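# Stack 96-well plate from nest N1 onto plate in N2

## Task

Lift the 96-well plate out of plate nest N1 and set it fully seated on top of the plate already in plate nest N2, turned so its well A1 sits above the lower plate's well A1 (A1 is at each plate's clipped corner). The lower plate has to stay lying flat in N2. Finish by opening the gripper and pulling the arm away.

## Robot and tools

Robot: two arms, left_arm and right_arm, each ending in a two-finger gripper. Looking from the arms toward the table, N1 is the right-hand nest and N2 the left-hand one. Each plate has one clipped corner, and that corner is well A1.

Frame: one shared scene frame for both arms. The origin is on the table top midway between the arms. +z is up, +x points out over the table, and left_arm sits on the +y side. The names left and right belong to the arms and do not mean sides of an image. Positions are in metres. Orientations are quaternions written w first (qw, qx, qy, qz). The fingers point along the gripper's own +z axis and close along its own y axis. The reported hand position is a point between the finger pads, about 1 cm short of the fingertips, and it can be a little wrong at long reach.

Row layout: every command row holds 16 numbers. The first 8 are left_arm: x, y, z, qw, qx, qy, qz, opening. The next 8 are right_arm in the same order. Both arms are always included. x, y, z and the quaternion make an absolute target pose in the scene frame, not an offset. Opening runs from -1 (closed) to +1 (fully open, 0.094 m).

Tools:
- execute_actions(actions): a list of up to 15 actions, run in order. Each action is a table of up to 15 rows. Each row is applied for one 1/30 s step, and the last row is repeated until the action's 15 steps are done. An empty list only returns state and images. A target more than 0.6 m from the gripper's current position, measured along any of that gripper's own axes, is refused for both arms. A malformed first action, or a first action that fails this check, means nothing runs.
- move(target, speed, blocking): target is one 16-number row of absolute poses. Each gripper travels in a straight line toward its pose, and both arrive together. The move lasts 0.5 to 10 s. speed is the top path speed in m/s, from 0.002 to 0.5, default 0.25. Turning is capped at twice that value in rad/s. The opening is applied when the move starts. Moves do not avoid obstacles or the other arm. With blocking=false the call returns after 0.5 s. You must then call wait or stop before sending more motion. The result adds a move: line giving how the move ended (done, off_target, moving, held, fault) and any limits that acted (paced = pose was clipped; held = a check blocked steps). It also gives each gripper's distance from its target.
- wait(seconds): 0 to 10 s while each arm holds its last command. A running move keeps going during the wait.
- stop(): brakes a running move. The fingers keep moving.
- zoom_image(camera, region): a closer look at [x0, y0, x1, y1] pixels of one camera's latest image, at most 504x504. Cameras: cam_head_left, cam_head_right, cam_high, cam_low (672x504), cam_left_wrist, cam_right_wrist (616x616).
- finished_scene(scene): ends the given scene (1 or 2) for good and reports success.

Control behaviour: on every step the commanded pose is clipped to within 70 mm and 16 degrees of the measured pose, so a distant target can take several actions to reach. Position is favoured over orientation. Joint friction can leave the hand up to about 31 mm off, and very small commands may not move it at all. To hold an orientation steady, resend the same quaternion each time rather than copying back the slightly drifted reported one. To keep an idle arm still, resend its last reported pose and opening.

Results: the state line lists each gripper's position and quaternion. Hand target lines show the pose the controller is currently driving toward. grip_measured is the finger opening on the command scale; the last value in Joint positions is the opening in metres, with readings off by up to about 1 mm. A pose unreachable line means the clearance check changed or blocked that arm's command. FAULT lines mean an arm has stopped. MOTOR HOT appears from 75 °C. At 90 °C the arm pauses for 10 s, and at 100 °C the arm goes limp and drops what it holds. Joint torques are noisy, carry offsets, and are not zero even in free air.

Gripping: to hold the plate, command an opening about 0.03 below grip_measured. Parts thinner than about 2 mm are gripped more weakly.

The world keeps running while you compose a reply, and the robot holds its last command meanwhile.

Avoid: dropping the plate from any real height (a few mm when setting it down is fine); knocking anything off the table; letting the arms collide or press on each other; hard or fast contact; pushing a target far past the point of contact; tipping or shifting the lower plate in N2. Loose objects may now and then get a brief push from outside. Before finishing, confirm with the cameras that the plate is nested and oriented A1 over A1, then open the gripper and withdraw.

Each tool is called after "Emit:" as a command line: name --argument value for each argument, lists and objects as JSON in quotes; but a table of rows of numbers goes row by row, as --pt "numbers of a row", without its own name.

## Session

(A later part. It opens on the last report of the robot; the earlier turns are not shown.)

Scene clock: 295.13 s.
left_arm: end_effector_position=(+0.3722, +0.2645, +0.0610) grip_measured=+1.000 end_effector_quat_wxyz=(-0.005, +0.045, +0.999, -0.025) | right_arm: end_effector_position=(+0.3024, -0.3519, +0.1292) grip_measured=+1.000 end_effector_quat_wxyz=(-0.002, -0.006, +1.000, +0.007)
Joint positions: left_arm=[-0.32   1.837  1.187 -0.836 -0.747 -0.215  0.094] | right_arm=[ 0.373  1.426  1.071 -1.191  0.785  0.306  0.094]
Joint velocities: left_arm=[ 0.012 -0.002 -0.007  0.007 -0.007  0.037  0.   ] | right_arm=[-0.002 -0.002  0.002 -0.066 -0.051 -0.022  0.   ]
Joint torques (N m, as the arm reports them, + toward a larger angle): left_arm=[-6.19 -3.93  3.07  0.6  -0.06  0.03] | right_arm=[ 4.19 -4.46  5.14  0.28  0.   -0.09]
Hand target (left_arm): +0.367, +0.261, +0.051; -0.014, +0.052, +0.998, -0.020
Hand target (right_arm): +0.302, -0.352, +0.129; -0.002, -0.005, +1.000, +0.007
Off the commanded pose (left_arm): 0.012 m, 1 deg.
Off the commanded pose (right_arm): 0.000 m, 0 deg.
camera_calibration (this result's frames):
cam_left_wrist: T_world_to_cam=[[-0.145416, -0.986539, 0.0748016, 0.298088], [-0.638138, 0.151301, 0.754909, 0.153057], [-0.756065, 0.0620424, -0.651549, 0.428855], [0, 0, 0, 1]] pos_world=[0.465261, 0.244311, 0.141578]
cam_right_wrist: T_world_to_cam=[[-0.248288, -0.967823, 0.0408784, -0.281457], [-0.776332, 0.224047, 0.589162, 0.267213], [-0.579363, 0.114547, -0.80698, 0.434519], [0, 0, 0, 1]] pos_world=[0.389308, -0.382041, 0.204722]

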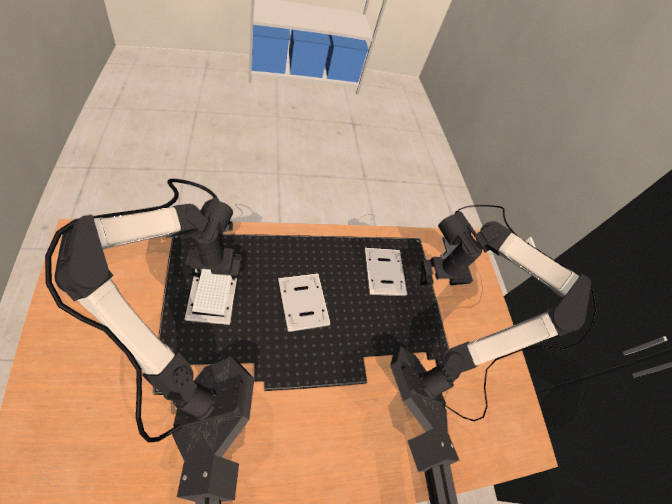

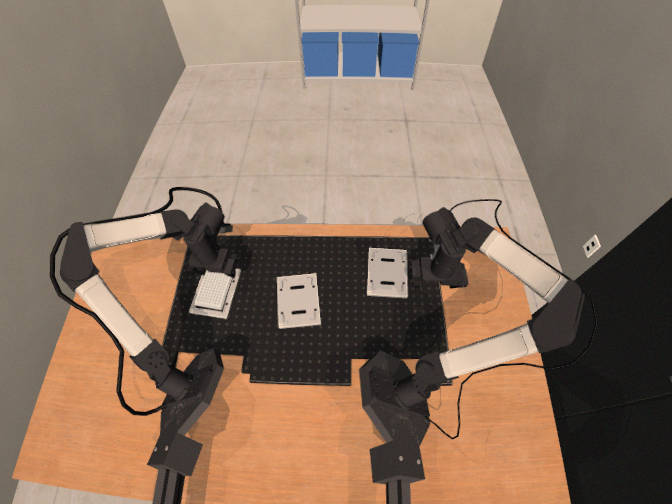

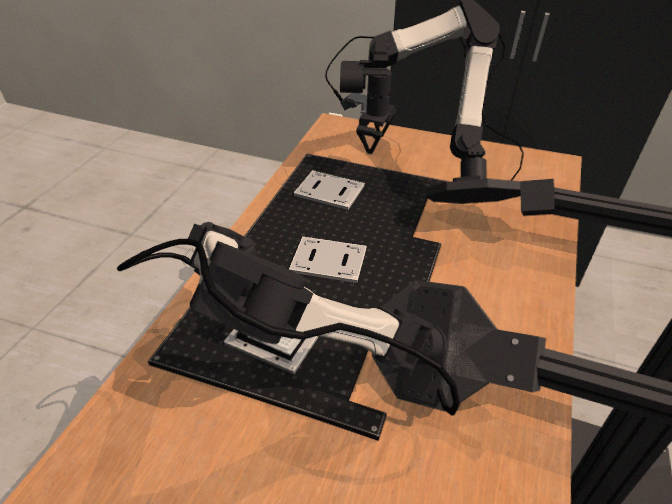

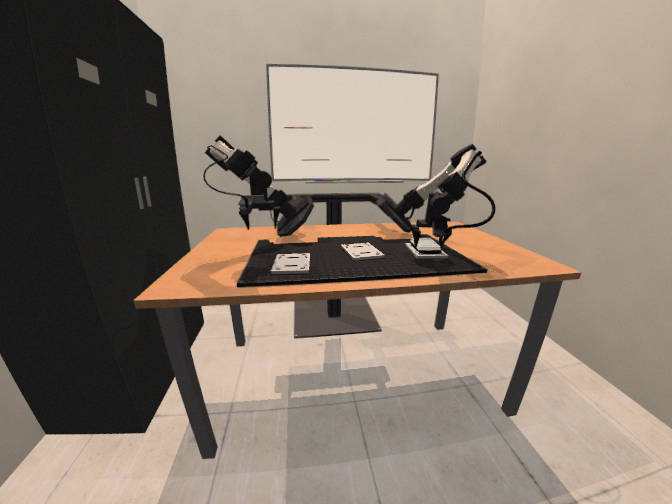

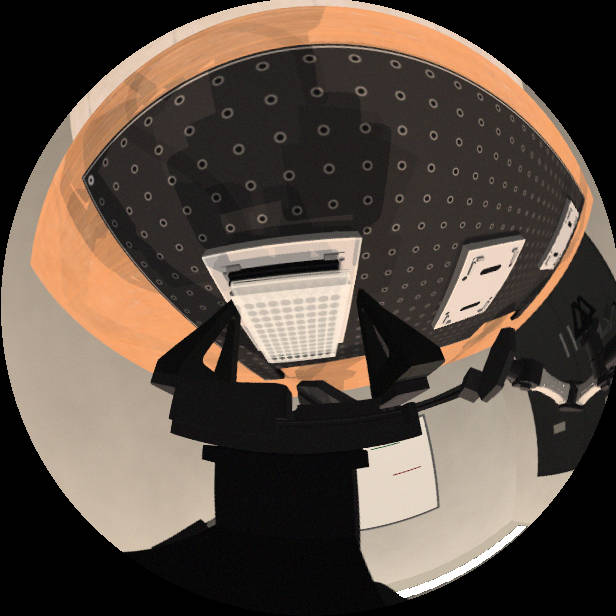

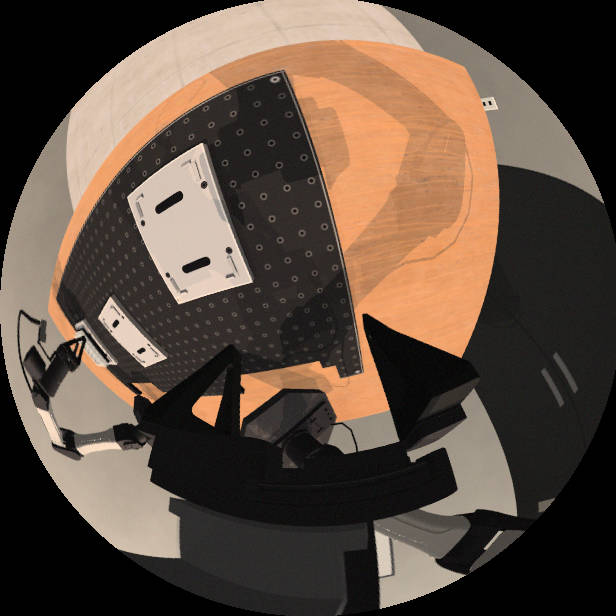

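Now waist motion (+y, −z), then straighten the wrist.

Emit:
execute_actions --actions '[[[0.367,0.263,0.049,-0.014,0.051,0.999,-0.019,1,0.3024,-0.3519,0.1292,-0.002,-0.005,1,0.007,1]],[[0.367,0.265,0.047,-0.014,0.05,0.999,-0.018,1,0.3024,-0.3519,0.1292,-0.002,-0.005,1,0.007,1]],[[0.367,0.267,0.045,-0.014,0.049,0.999,-0.017,1,0.3024,-0.3519,0.1292,-0.002,-0.005,1,0.007,1]],[[0.367,0.270,0.045,-0.014,0.049,0.999,-0.008,1,0.3024,-0.3519,0.1292,-0.002,-0.005,1,0.007,1]],[[0.367,0.273,0.045,-0.014,0.049,0.999,0.001,1,0.3024,-0.3519,0.1292,-0.002,-0.005,1,0.007,1]]]'

Emit:
zoom_image --camera "cam_left_wrist" --region '[190,210,410,400]'

Scene clock: 305.17 s.
left_arm: end_effector_position=(+0.3775, +0.2743, +0.0549) grip_measured=+1.000 end_effector_quat_wxyz=(-0.000, +0.037, +0.999, -0.011) | right_arm: end_effector_position=(+0.3024, -0.3519, +0.1292) grip_measured=+1.000 end_effector_quat_wxyz=(-0.002, -0.006, +1.000, +0.007)
Joint positions: left_arm=[-0.295  1.837  1.187 -0.81  -0.774 -0.194  0.094] | right_arm=[ 0.373  1.426  1.071 -1.191  0.785  0.306  0.094]
Joint velocities: left_arm=[ 0.002  0.007  0.007  0.051 -0.007 -0.007  0.   ] | right_arm=[ 0.002 -0.022 -0.002 -0.051 -0.037 -0.007  0.   ]
Joint torques (N m, as the arm reports them, + toward a larger angle): left_arm=[-6.46 -4.41  2.11  0.46 -0.16 -0.03] | right_arm=[ 4.18 -4.46  5.15  0.28  0.   -0.1 ]
Hand target (left_arm): +0.367, +0.273, +0.045; -0.014, +0.049, +0.999, +0.001
Hand target (right_arm): +0.302, -0.352, +0.129; -0.002, -0.005, +1.000, +0.007
Off the commanded pose (left_arm): 0.014 m, 2 deg.
Off the commanded pose (right_arm): 0.000 m, 0 deg.
camera_calibration (this result's frames):
cam_left_wrist: T_world_to_cam=[[-0.130405, -0.990384, 0.0461839, 0.305939], [-0.64721, 0.120322, 0.752756, 0.171602], [-0.751075, 0.0682729, -0.656677, 0.424871], [0, 0, 0, 1]] pos_world=[0.470069, 0.253343, 0.135699]
cam_right_wrist: T_world_to_cam=[[-0.248288, -0.967823, 0.0408784, -0.281457], [-0.776332, 0.224047, 0.589162, 0.267213], [-0.579363, 0.114547, -0.80698, 0.434519], [0, 0, 0, 1]] pos_world=[0.389308, -0.382041, 0.204722]

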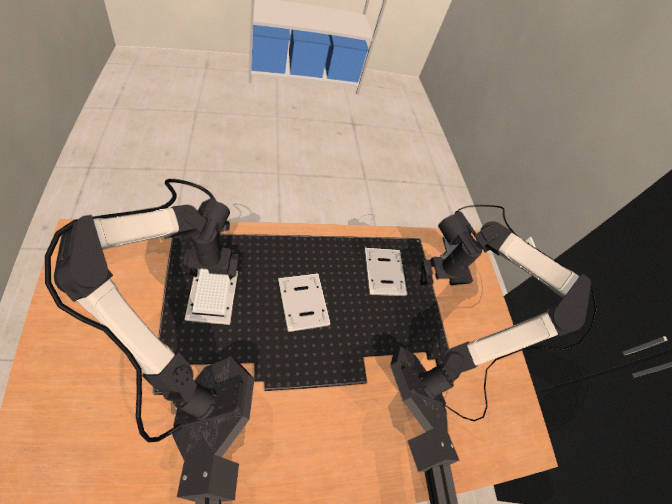

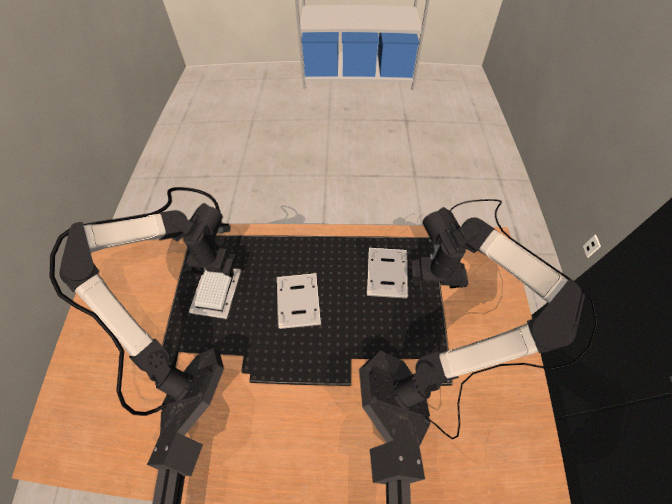

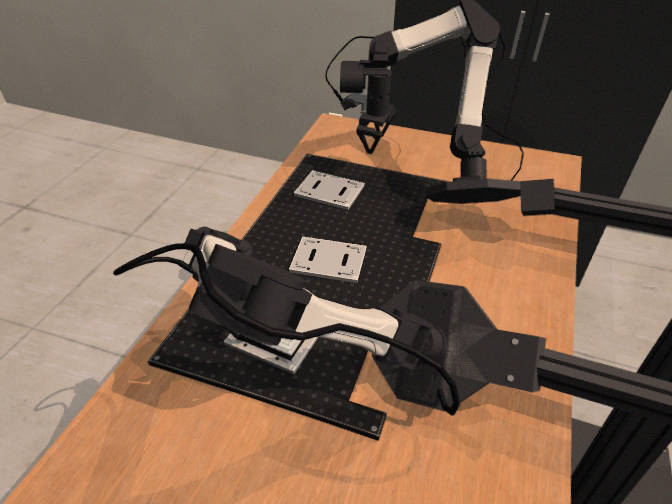

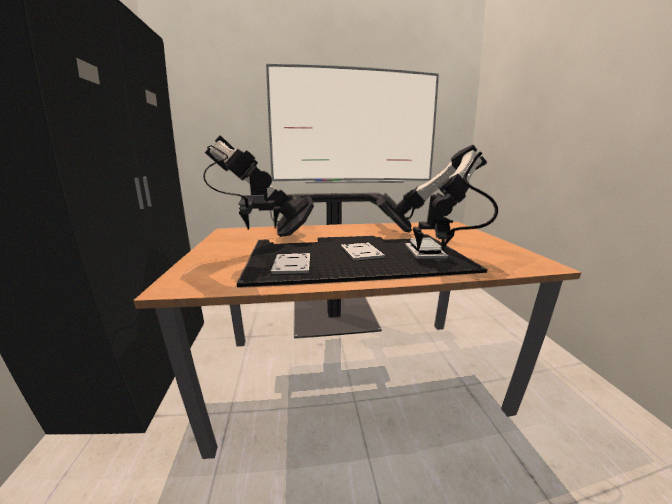

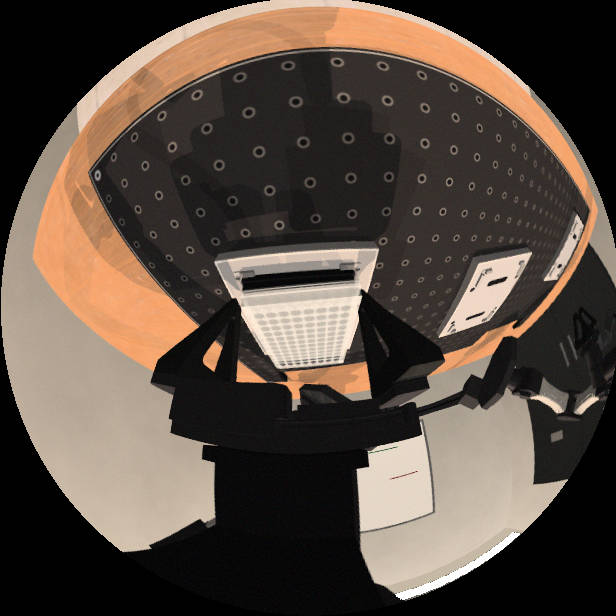

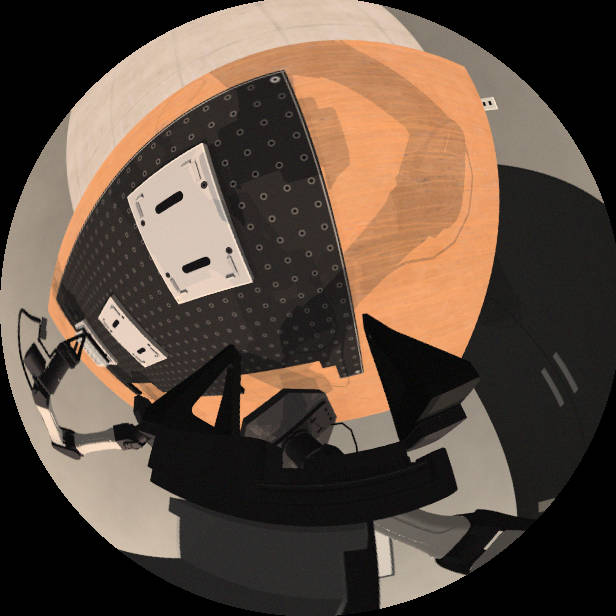

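Region (190, 210, 410, 400) of cam_left_wrist's 616x616 image, scaled by 2.291, with more detail than that image has; it fills the top 435 rows of this view, and the rest is white.

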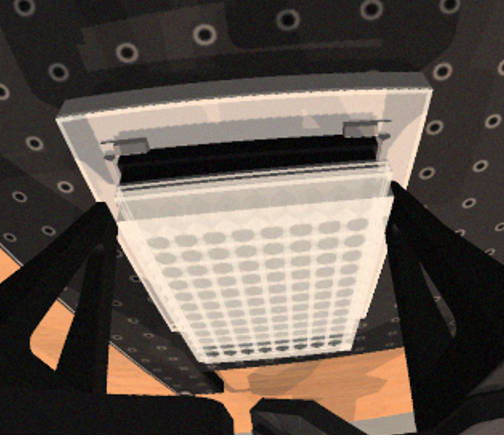

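Emit:
execute_actions --actions '[[[0.370,0.273,0.046,-0.014,0.049,0.999,0.001,0.94,0.3024,-0.3519,0.1292,-0.002,-0.005,1,0.007,1]],[[0.370,0.273,0.046,-0.014,0.049,0.999,0.001,0.88,0.3024,-0.3519,0.1292,-0.002,-0.005,1,0.007,1]],[[0.370,0.273,0.046,-0.014,0.049,0.999,0.001,0.83,0.3024,-0.3519,0.1292,-0.002,-0.005,1,0.007,1]],[[0.370,0.273,0.046,-0.014,0.049,0.999,0.001,0.79,0.3024,-0.3519,0.1292,-0.002,-0.005,1,0.007,1]]]'

Emit:
zoom_image --camera "cam_left_wrist" --region '[190,210,410,400]'

Emit:
zoom_image --camera "cam_head_left" --region '[175,255,255,330]'

Scene clock: 312.13 s.
left_arm: end_effector_position=(+0.3768, +0.2733, +0.0537) grip_measured=+0.800 end_effector_quat_wxyz=(-0.002, +0.039, +0.999, -0.010) | right_arm: end_effector_position=(+0.3024, -0.3519, +0.1292) grip_measured=+1.000 end_effector_quat_wxyz=(-0.002, -0.006, +1.000, +0.007)
Joint positions: left_arm=[-0.295  1.843  1.187 -0.81  -0.774 -0.194  0.085] | right_arm=[ 0.373  1.426  1.071 -1.191  0.785  0.306  0.094]
Joint velocities: left_arm=[-0.002 -0.002 -0.002  0.022 -0.022 -0.066  0.001] | right_arm=[-0.002 -0.017 -0.007  0.022  0.051  0.022  0.   ]
Joint torques (N m, as the arm reports them, + toward a larger angle): left_arm=[-6.48 -4.29  3.3   0.34 -0.18 -0.03] | right_arm=[ 4.19 -4.44  5.15  0.29  0.   -0.1 ]
Hand target (left_arm): +0.370, +0.273, +0.046; -0.014, +0.049, +0.999, +0.001
Hand target (right_arm): +0.302, -0.352, +0.129; -0.002, -0.005, +1.000, +0.007
Off the commanded pose (left_arm): 0.010 m, 2 deg.
Off the commanded pose (right_arm): 0.000 m, 0 deg.
camera_calibration (this result's frames):
cam_left_wrist: T_world_to_cam=[[-0.134019, -0.989944, 0.0452845, 0.306213], [-0.644109, 0.121745, 0.755183, 0.170473], [-0.753102, 0.0720406, -0.653948, 0.423223], [0, 0, 0, 1]] pos_world=[0.469572, 0.25189, 0.134161]
cam_right_wrist: T_world_to_cam=[[-0.248288, -0.967823, 0.0408784, -0.281457], [-0.776332, 0.224047, 0.589162, 0.267213], [-0.579363, 0.114547, -0.80698, 0.434519], [0, 0, 0, 1]] pos_world=[0.389308, -0.382041, 0.204722]

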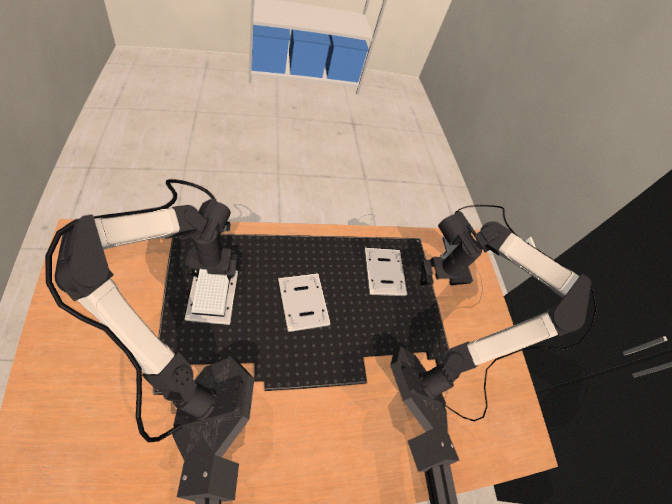

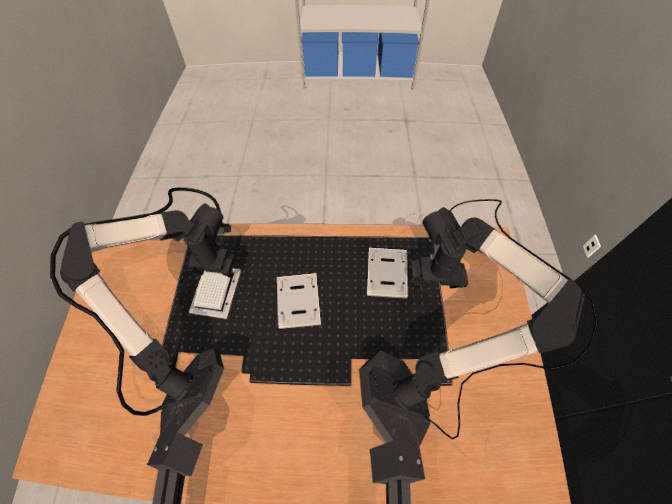

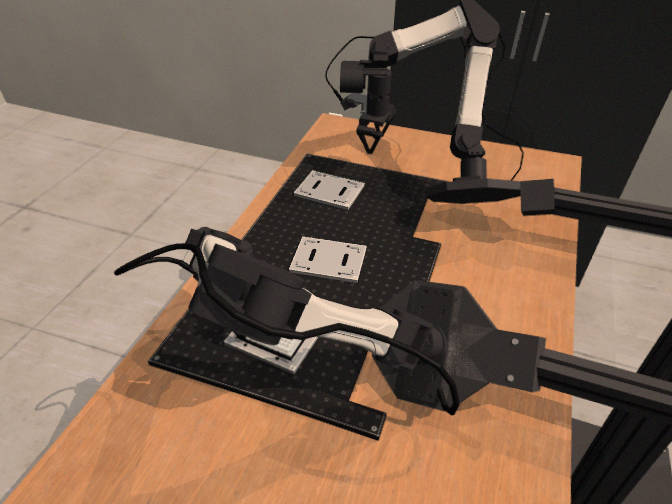

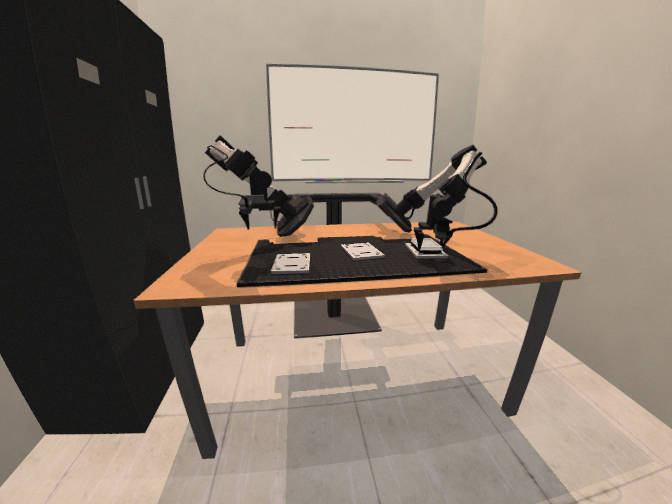

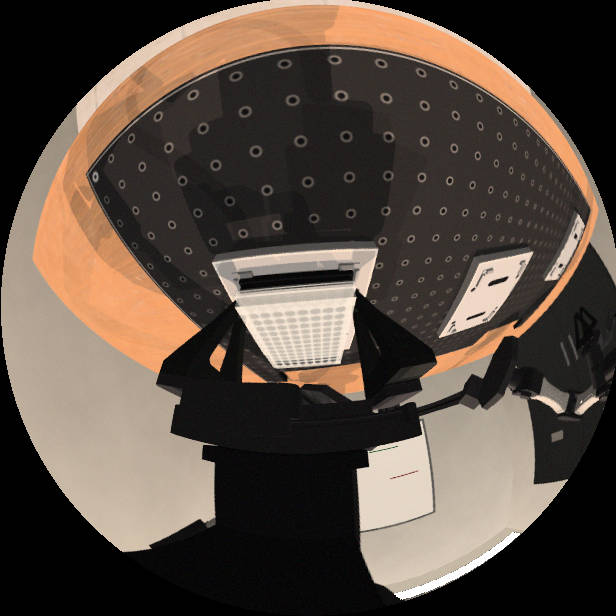

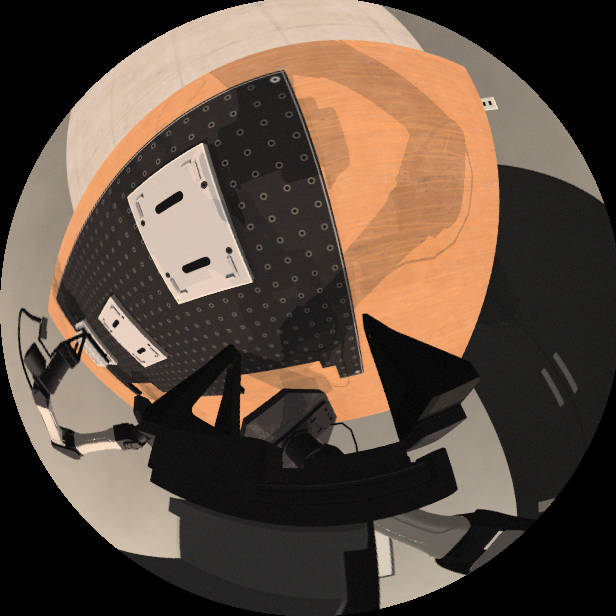

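Region (190, 210, 410, 400) of cam_left_wrist's 616x616 image, scaled by 2.291, with more detail than that image has; it fills the top 435 rows of this view, and the rest is white.

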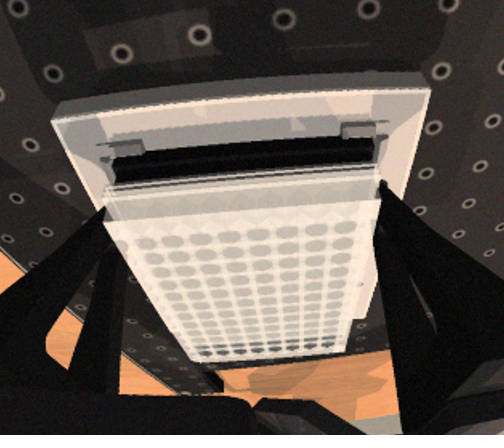

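Region (175, 255, 255, 330) of cam_head_left's 672x504 image, scaled by 6.300, with more detail than that image has; it fills the top 472 rows of this view, and the rest is white.

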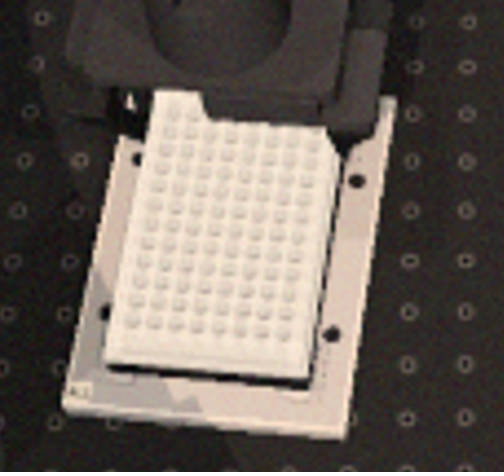

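Emit:
execute_actions --actions '[[[0.370,0.276,0.046,-0.014,0.049,0.999,0.010,0.79,0.3024,-0.3519,0.1292,-0.002,-0.005,1,0.007,1]],[[0.370,0.276,0.046,-0.014,0.049,0.999,0.010,0.77,0.3024,-0.3519,0.1292,-0.002,-0.005,1,0.007,1]]]'

Emit:
zoom_image --camera "cam_left_wrist" --region '[150,120,470,440]'

Emit:
zoom_image --camera "cam_low" --region '[385,210,465,270]'

Scene clock: 326.97 s.
left_arm: end_effector_position=(+0.3768, +0.2735, +0.0537) grip_measured=+0.785 end_effector_quat_wxyz=(-0.002, +0.039, +0.999, -0.010) | right_arm: end_effector_position=(+0.3024, -0.3519, +0.1292) grip_measured=+1.000 end_effector_quat_wxyz=(-0.002, -0.006, +1.000, +0.007)
Joint positions: left_arm=[-0.295  1.843  1.187 -0.81  -0.775 -0.194  0.084] | right_arm=[ 0.373  1.426  1.071 -1.191  0.785  0.306  0.094]
Joint velocities: left_arm=[-0.007 -0.002  0.002  0.051  0.007  0.007  0.   ] | right_arm=[ 0.002 -0.027 -0.002 -0.051 -0.037 -0.007  0.   ]
Joint torques (N m, as the arm reports them, + toward a larger angle): left_arm=[-6.54 -4.23  3.36  0.27 -0.33 -0.08] | right_arm=[ 4.19 -4.46  5.15  0.28 -0.01 -0.1 ]
Hand target (left_arm): +0.370, +0.276, +0.046; -0.013, +0.050, +0.999, +0.010
Hand target (right_arm): +0.302, -0.352, +0.129; -0.002, -0.005, +1.000, +0.007
Off the commanded pose (left_arm): 0.011 m, 3 deg.
Off the commanded pose (right_arm): 0.000 m, 0 deg.
camera_calibration (this result's frames):
cam_left_wrist: T_world_to_cam=[[-0.134032, -0.989993, 0.0441521, 0.306487], [-0.644342, 0.120913, 0.755118, 0.170806], [-0.7529, 0.0727612, -0.6541, 0.422982], [0, 0, 0, 1]] pos_world=[0.4696, 0.251991, 0.134162]
cam_right_wrist: T_world_to_cam=[[-0.248288, -0.967823, 0.0408784, -0.281457], [-0.776332, 0.224047, 0.589162, 0.267213], [-0.579363, 0.114547, -0.80698, 0.434519], [0, 0, 0, 1]] pos_world=[0.389308, -0.382041, 0.204722]

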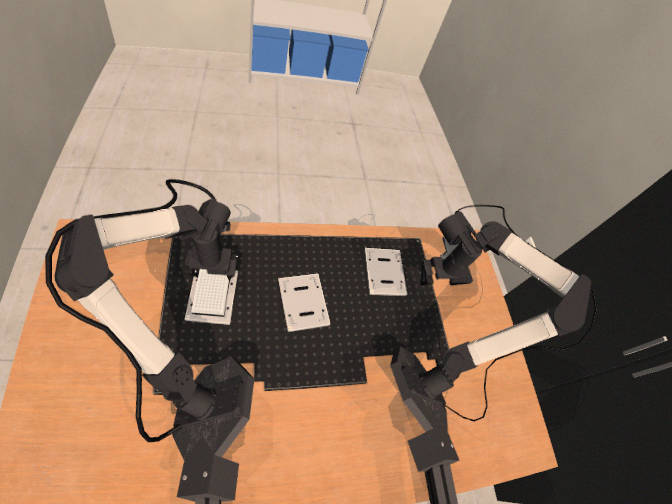

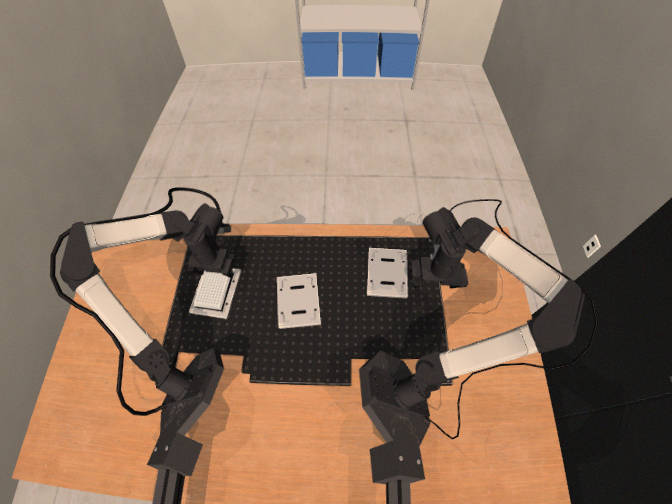

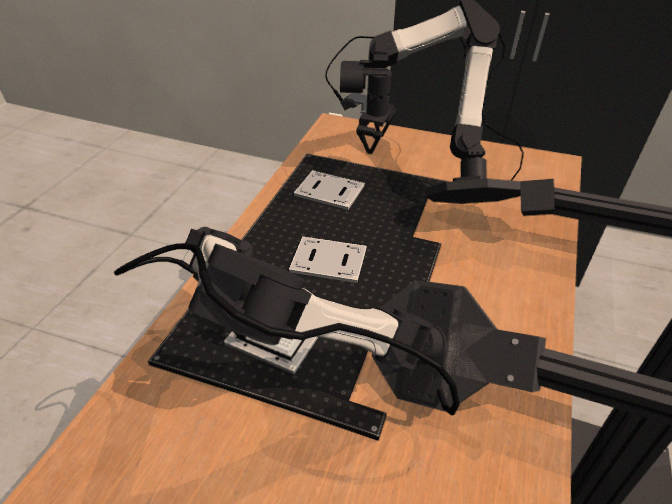

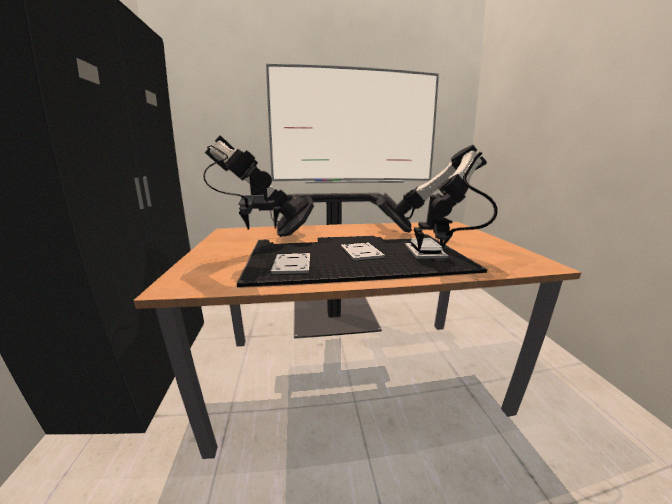

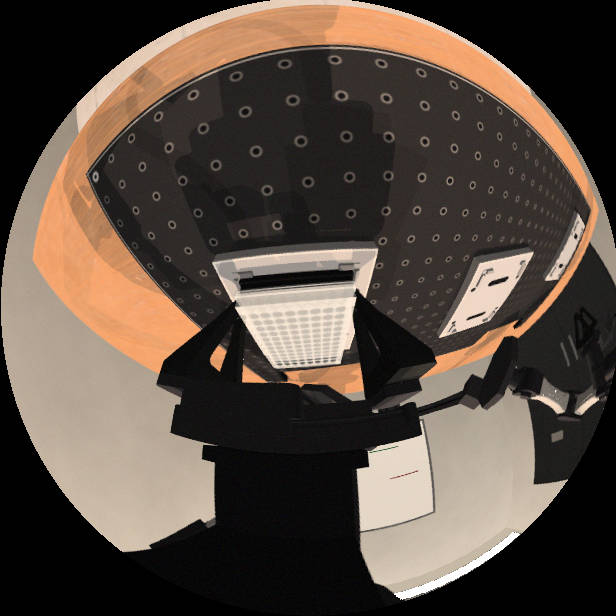

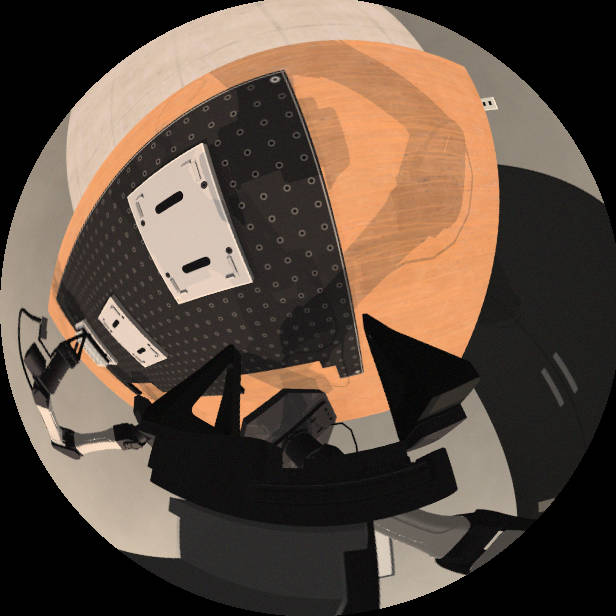

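Region (150, 120, 470, 440) of cam_left_wrist's 616x616 image, scaled by 1.575, with more detail than that image has.

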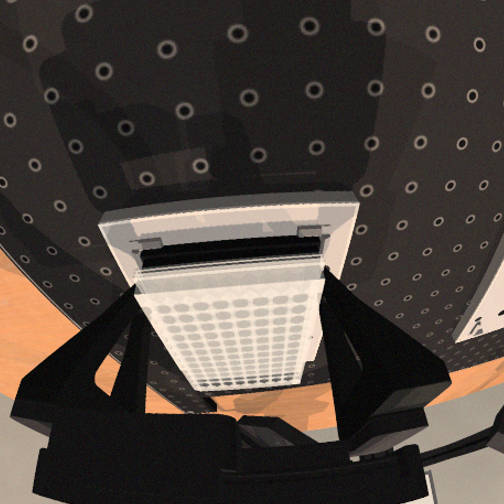

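Region (385, 210, 465, 270) of cam_low's 672x504 image, scaled by 6.300, with more detail than that image has; it fills the top 378 rows of this view, and the rest is white.

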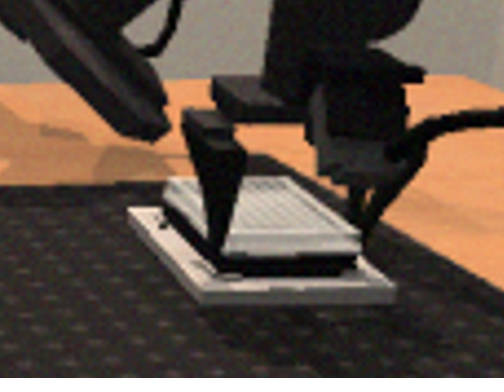

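Emit:
execute_actions --actions '[[[0.370,0.276,0.046,-0.014,0.049,0.999,0.010,1,0.3024,-0.3519,0.1292,-0.002,-0.005,1,0.007,1]],[[0.376,0.279,0.075,0,0.037,0.999,0,1,0.3024,-0.3519,0.1292,-0.002,-0.005,1,0.007,1]],[[0.376,0.279,0.11,0,0.037,0.999,0,1,0.3024,-0.3519,0.1292,-0.002,-0.005,1,0.007,1]]]'

Emit:
zoom_image --camera "cam_left_wrist" --region '[200,180,400,380]'

Emit:
move --target '[0.24,0.302,0.13,0,0.037,0.999,0,1,0.3024,-0.3519,0.1292,-0.002,-0.005,1,0.007,1]'

Emit:
zoom_image --camera "cam_left_wrist" --region '[190,40,410,260]'

Emit:
zoom_image --camera "cam_low" --region '[395,225,455,265]'

Scene clock: 335.00 s.
left_arm: end_effector_position=(+0.3734, +0.2735, +0.1055) grip_measured=+1.000 end_effector_quat_wxyz=(+0.001, +0.045, +0.999, -0.003) | right_arm: end_effector_position=(+0.3024, -0.3519, +0.1292) grip_measured=+1.000 end_effector_quat_wxyz=(-0.002, -0.006, +1.000, +0.007)
Joint positions: left_arm=[-0.416  1.813  1.291 -1.063 -0.795 -0.352  0.094] | right_arm=[ 0.373  1.426  1.071 -1.191  0.785  0.306  0.094]
Joint velocities: left_arm=[-0.002 -0.002  0.002 -0.095  0.022 -0.037  0.   ] | right_arm=[-0.002  0.017  0.012  0.007  0.066 -0.007  0.   ]
Joint torques (N m, as the arm reports them, + toward a larger angle): left_arm=[-6.88 -5.55  6.05  0.17 -0.08 -0.16] | right_arm=[ 4.19 -4.45  5.13  0.28  0.   -0.09]
Hand target (left_arm): +0.375, +0.279, +0.110; +0.001, +0.037, +0.999, -0.001
Hand target (right_arm): +0.302, -0.352, +0.129; -0.002, -0.005, +1.000, +0.007
Off the commanded pose (left_arm): 0.008 m, 1 deg.
Off the commanded pose (right_arm): 0.000 m, 0 deg.
camera_calibration (this result's frames):
cam_left_wrist: T_world_to_cam=[[-0.146236, -0.988783, 0.0303791, 0.309424], [-0.648189, 0.118972, 0.752128, 0.131727], [-0.747306, 0.0902968, -0.658316, 0.447885], [0, 0, 0, 1]] pos_world=[0.46534, 0.249838, 0.186374]
cam_right_wrist: T_world_to_cam=[[-0.248288, -0.967823, 0.0408784, -0.281457], [-0.776332, 0.224047, 0.589162, 0.267213], [-0.579363, 0.114547, -0.80698, 0.434519], [0, 0, 0, 1]] pos_world=[0.389308, -0.382041, 0.204722]

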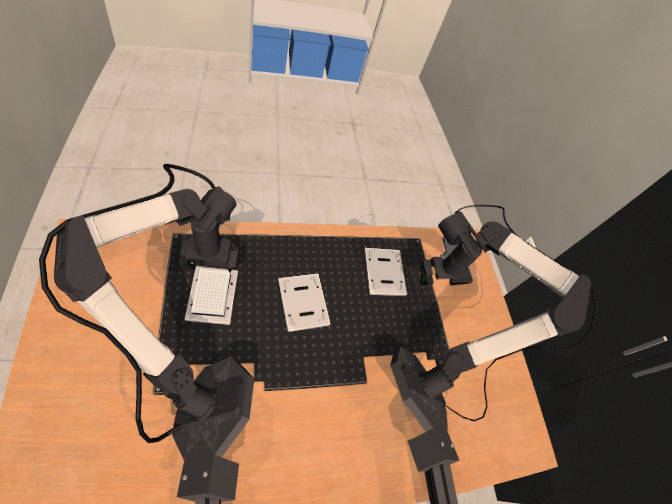

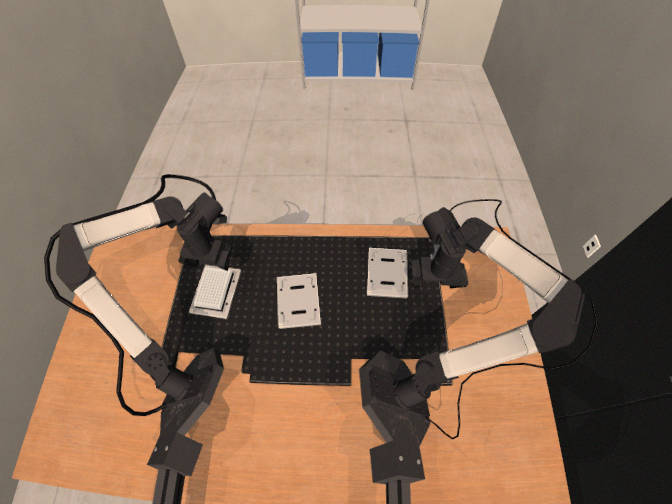

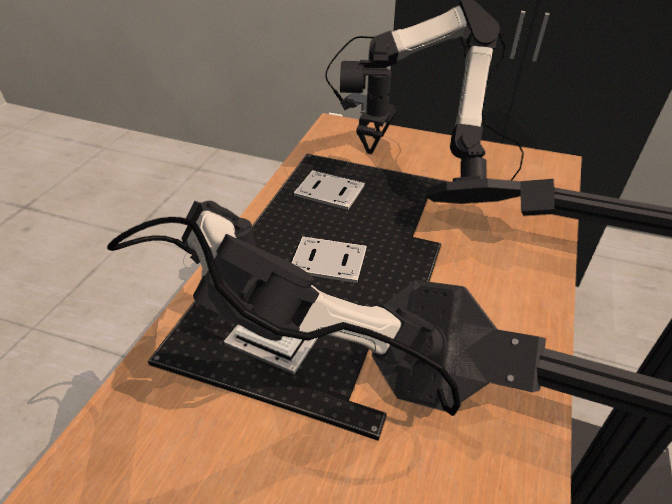

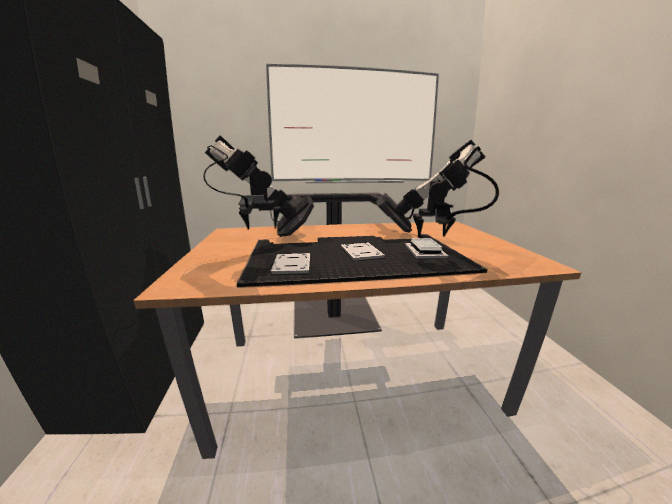

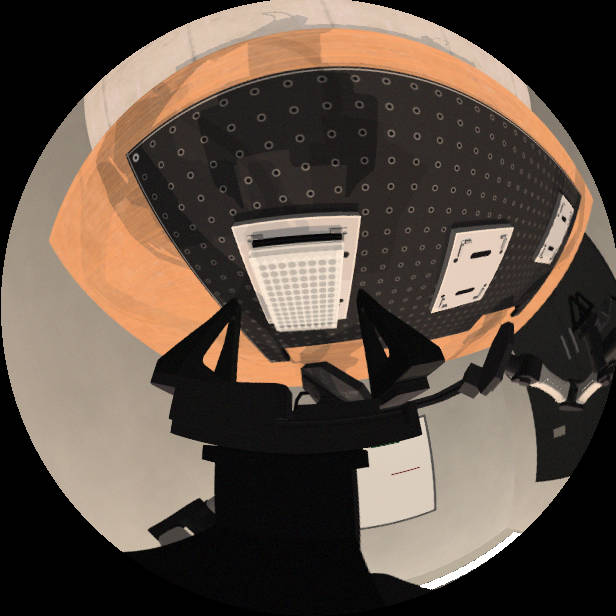

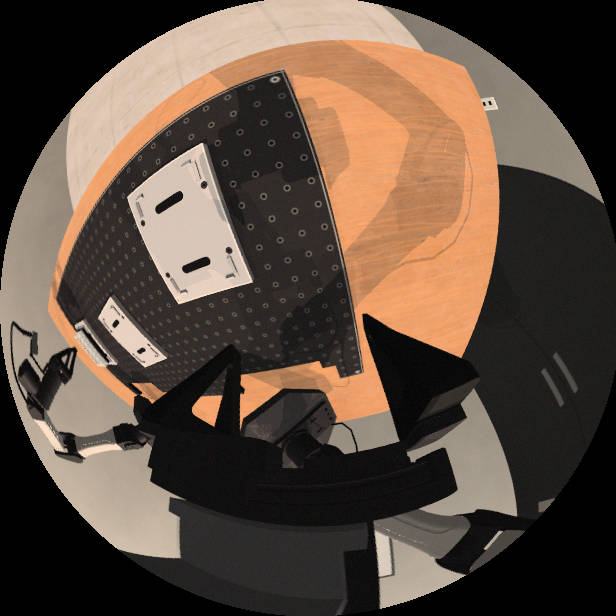

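Region (200, 180, 400, 380) of cam_left_wrist's 616x616 image, scaled by 2.520, with more detail than that image has.

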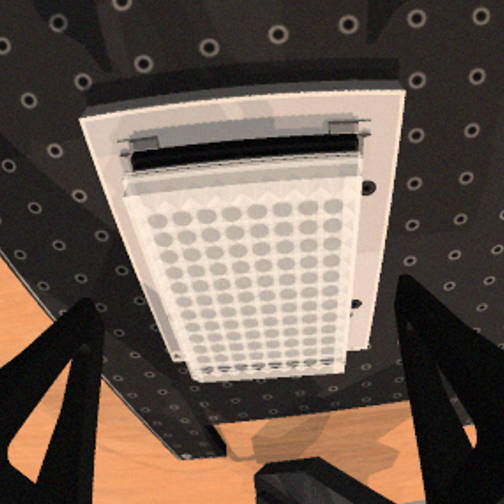

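Scene clock: 336.17 s.
left_arm: end_effector_position=(+0.2483, +0.2990, +0.1274) grip_measured=+1.000 end_effector_quat_wxyz=(+0.007, +0.034, +0.999, -0.003) | right_arm: end_effector_position=(+0.3024, -0.3519, +0.1292) grip_measured=+1.000 end_effector_quat_wxyz=(-0.002, -0.006, +1.000, +0.007)
Joint positions: left_arm=[-0.604  1.408  0.842 -1.193 -0.782 -0.629  0.094] | right_arm=[ 0.373  1.426  1.071 -1.191  0.785  0.306  0.094]
Joint velocities: left_arm=[-0.027 -0.002 -0.012 -0.037  0.022  0.007  0.   ] | right_arm=[-0.007 -0.002 -0.002  0.007  0.007 -0.051  0.   ]
Joint torques (N m, as the arm reports them, + toward a larger angle): left_arm=[-4.55 -2.98  3.34  0.19  0.02 -0.13] | right_arm=[ 4.2  -4.46  5.13  0.28  0.   -0.1 ]
Hand target (left_arm): +0.240, +0.301, +0.127; +0.001, +0.037, +0.999, -0.003
Hand target (right_arm): +0.302, -0.352, +0.129; -0.002, -0.005, +1.000, +0.007
Off the commanded pose (left_arm): 0.009 m, 1 deg.
Off the commanded pose (right_arm): 0.000 m, 0 deg.
move: done
camera_calibration (this result's frames):
cam_left_wrist: T_world_to_cam=[[-0.125014, -0.99172, 0.0293763, 0.311473], [-0.65934, 0.105167, 0.744454, 0.0390812], [-0.741379, 0.0736981, -0.667028, 0.371102], [0, 0, 0, 1]] pos_world=[0.339833, 0.277435, 0.209291]
cam_right_wrist: T_world_to_cam=[[-0.248288, -0.967823, 0.0408784, -0.281457], [-0.776332, 0.224047, 0.589162, 0.267213], [-0.579363, 0.114547, -0.80698, 0.434519], [0, 0, 0, 1]] pos_world=[0.389308, -0.382041, 0.204722]

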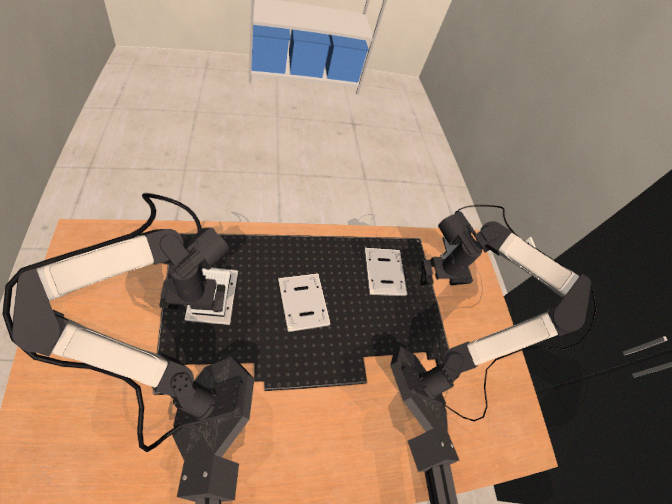

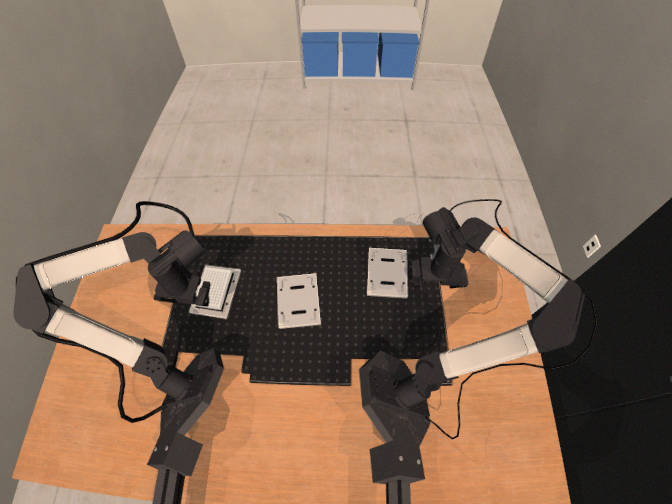

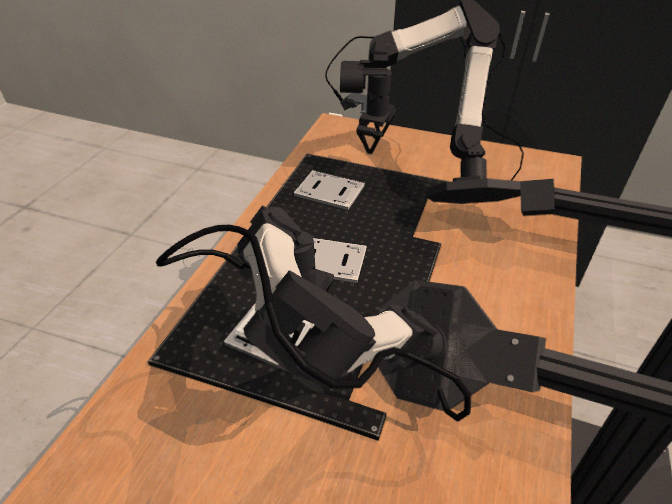

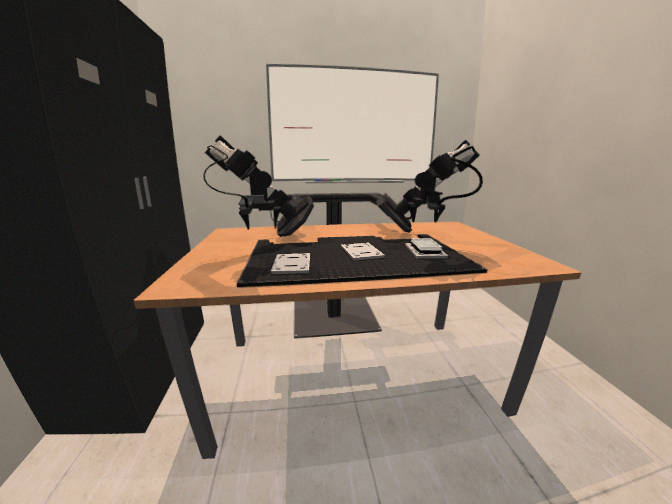

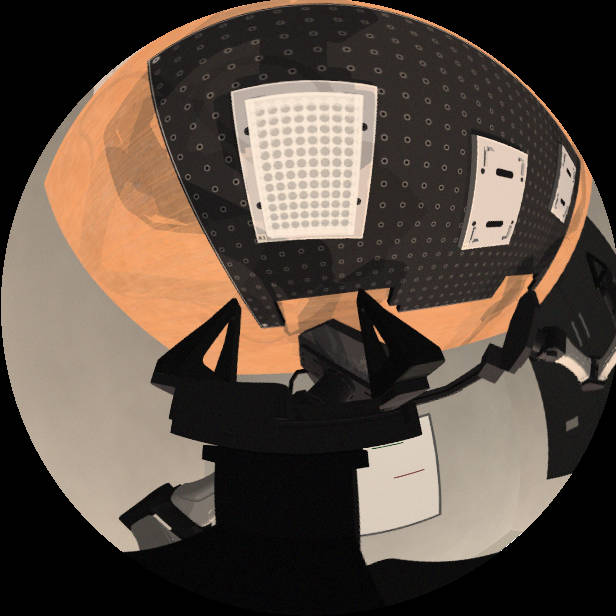

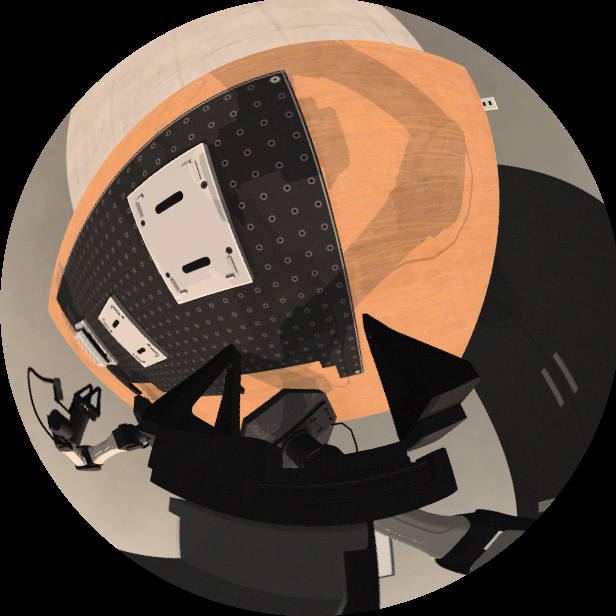

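Region (190, 40, 410, 260) of cam_left_wrist's 616x616 image, scaled by 2.291, with more detail than that image has.

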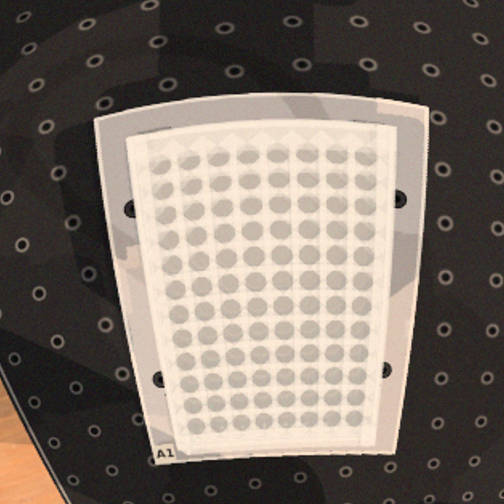

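Region (395, 225, 455, 265) of cam_low's 672x504 image, scaled by 8.400, with more detail than that image has.

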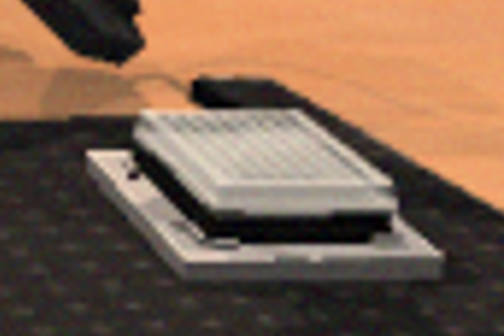

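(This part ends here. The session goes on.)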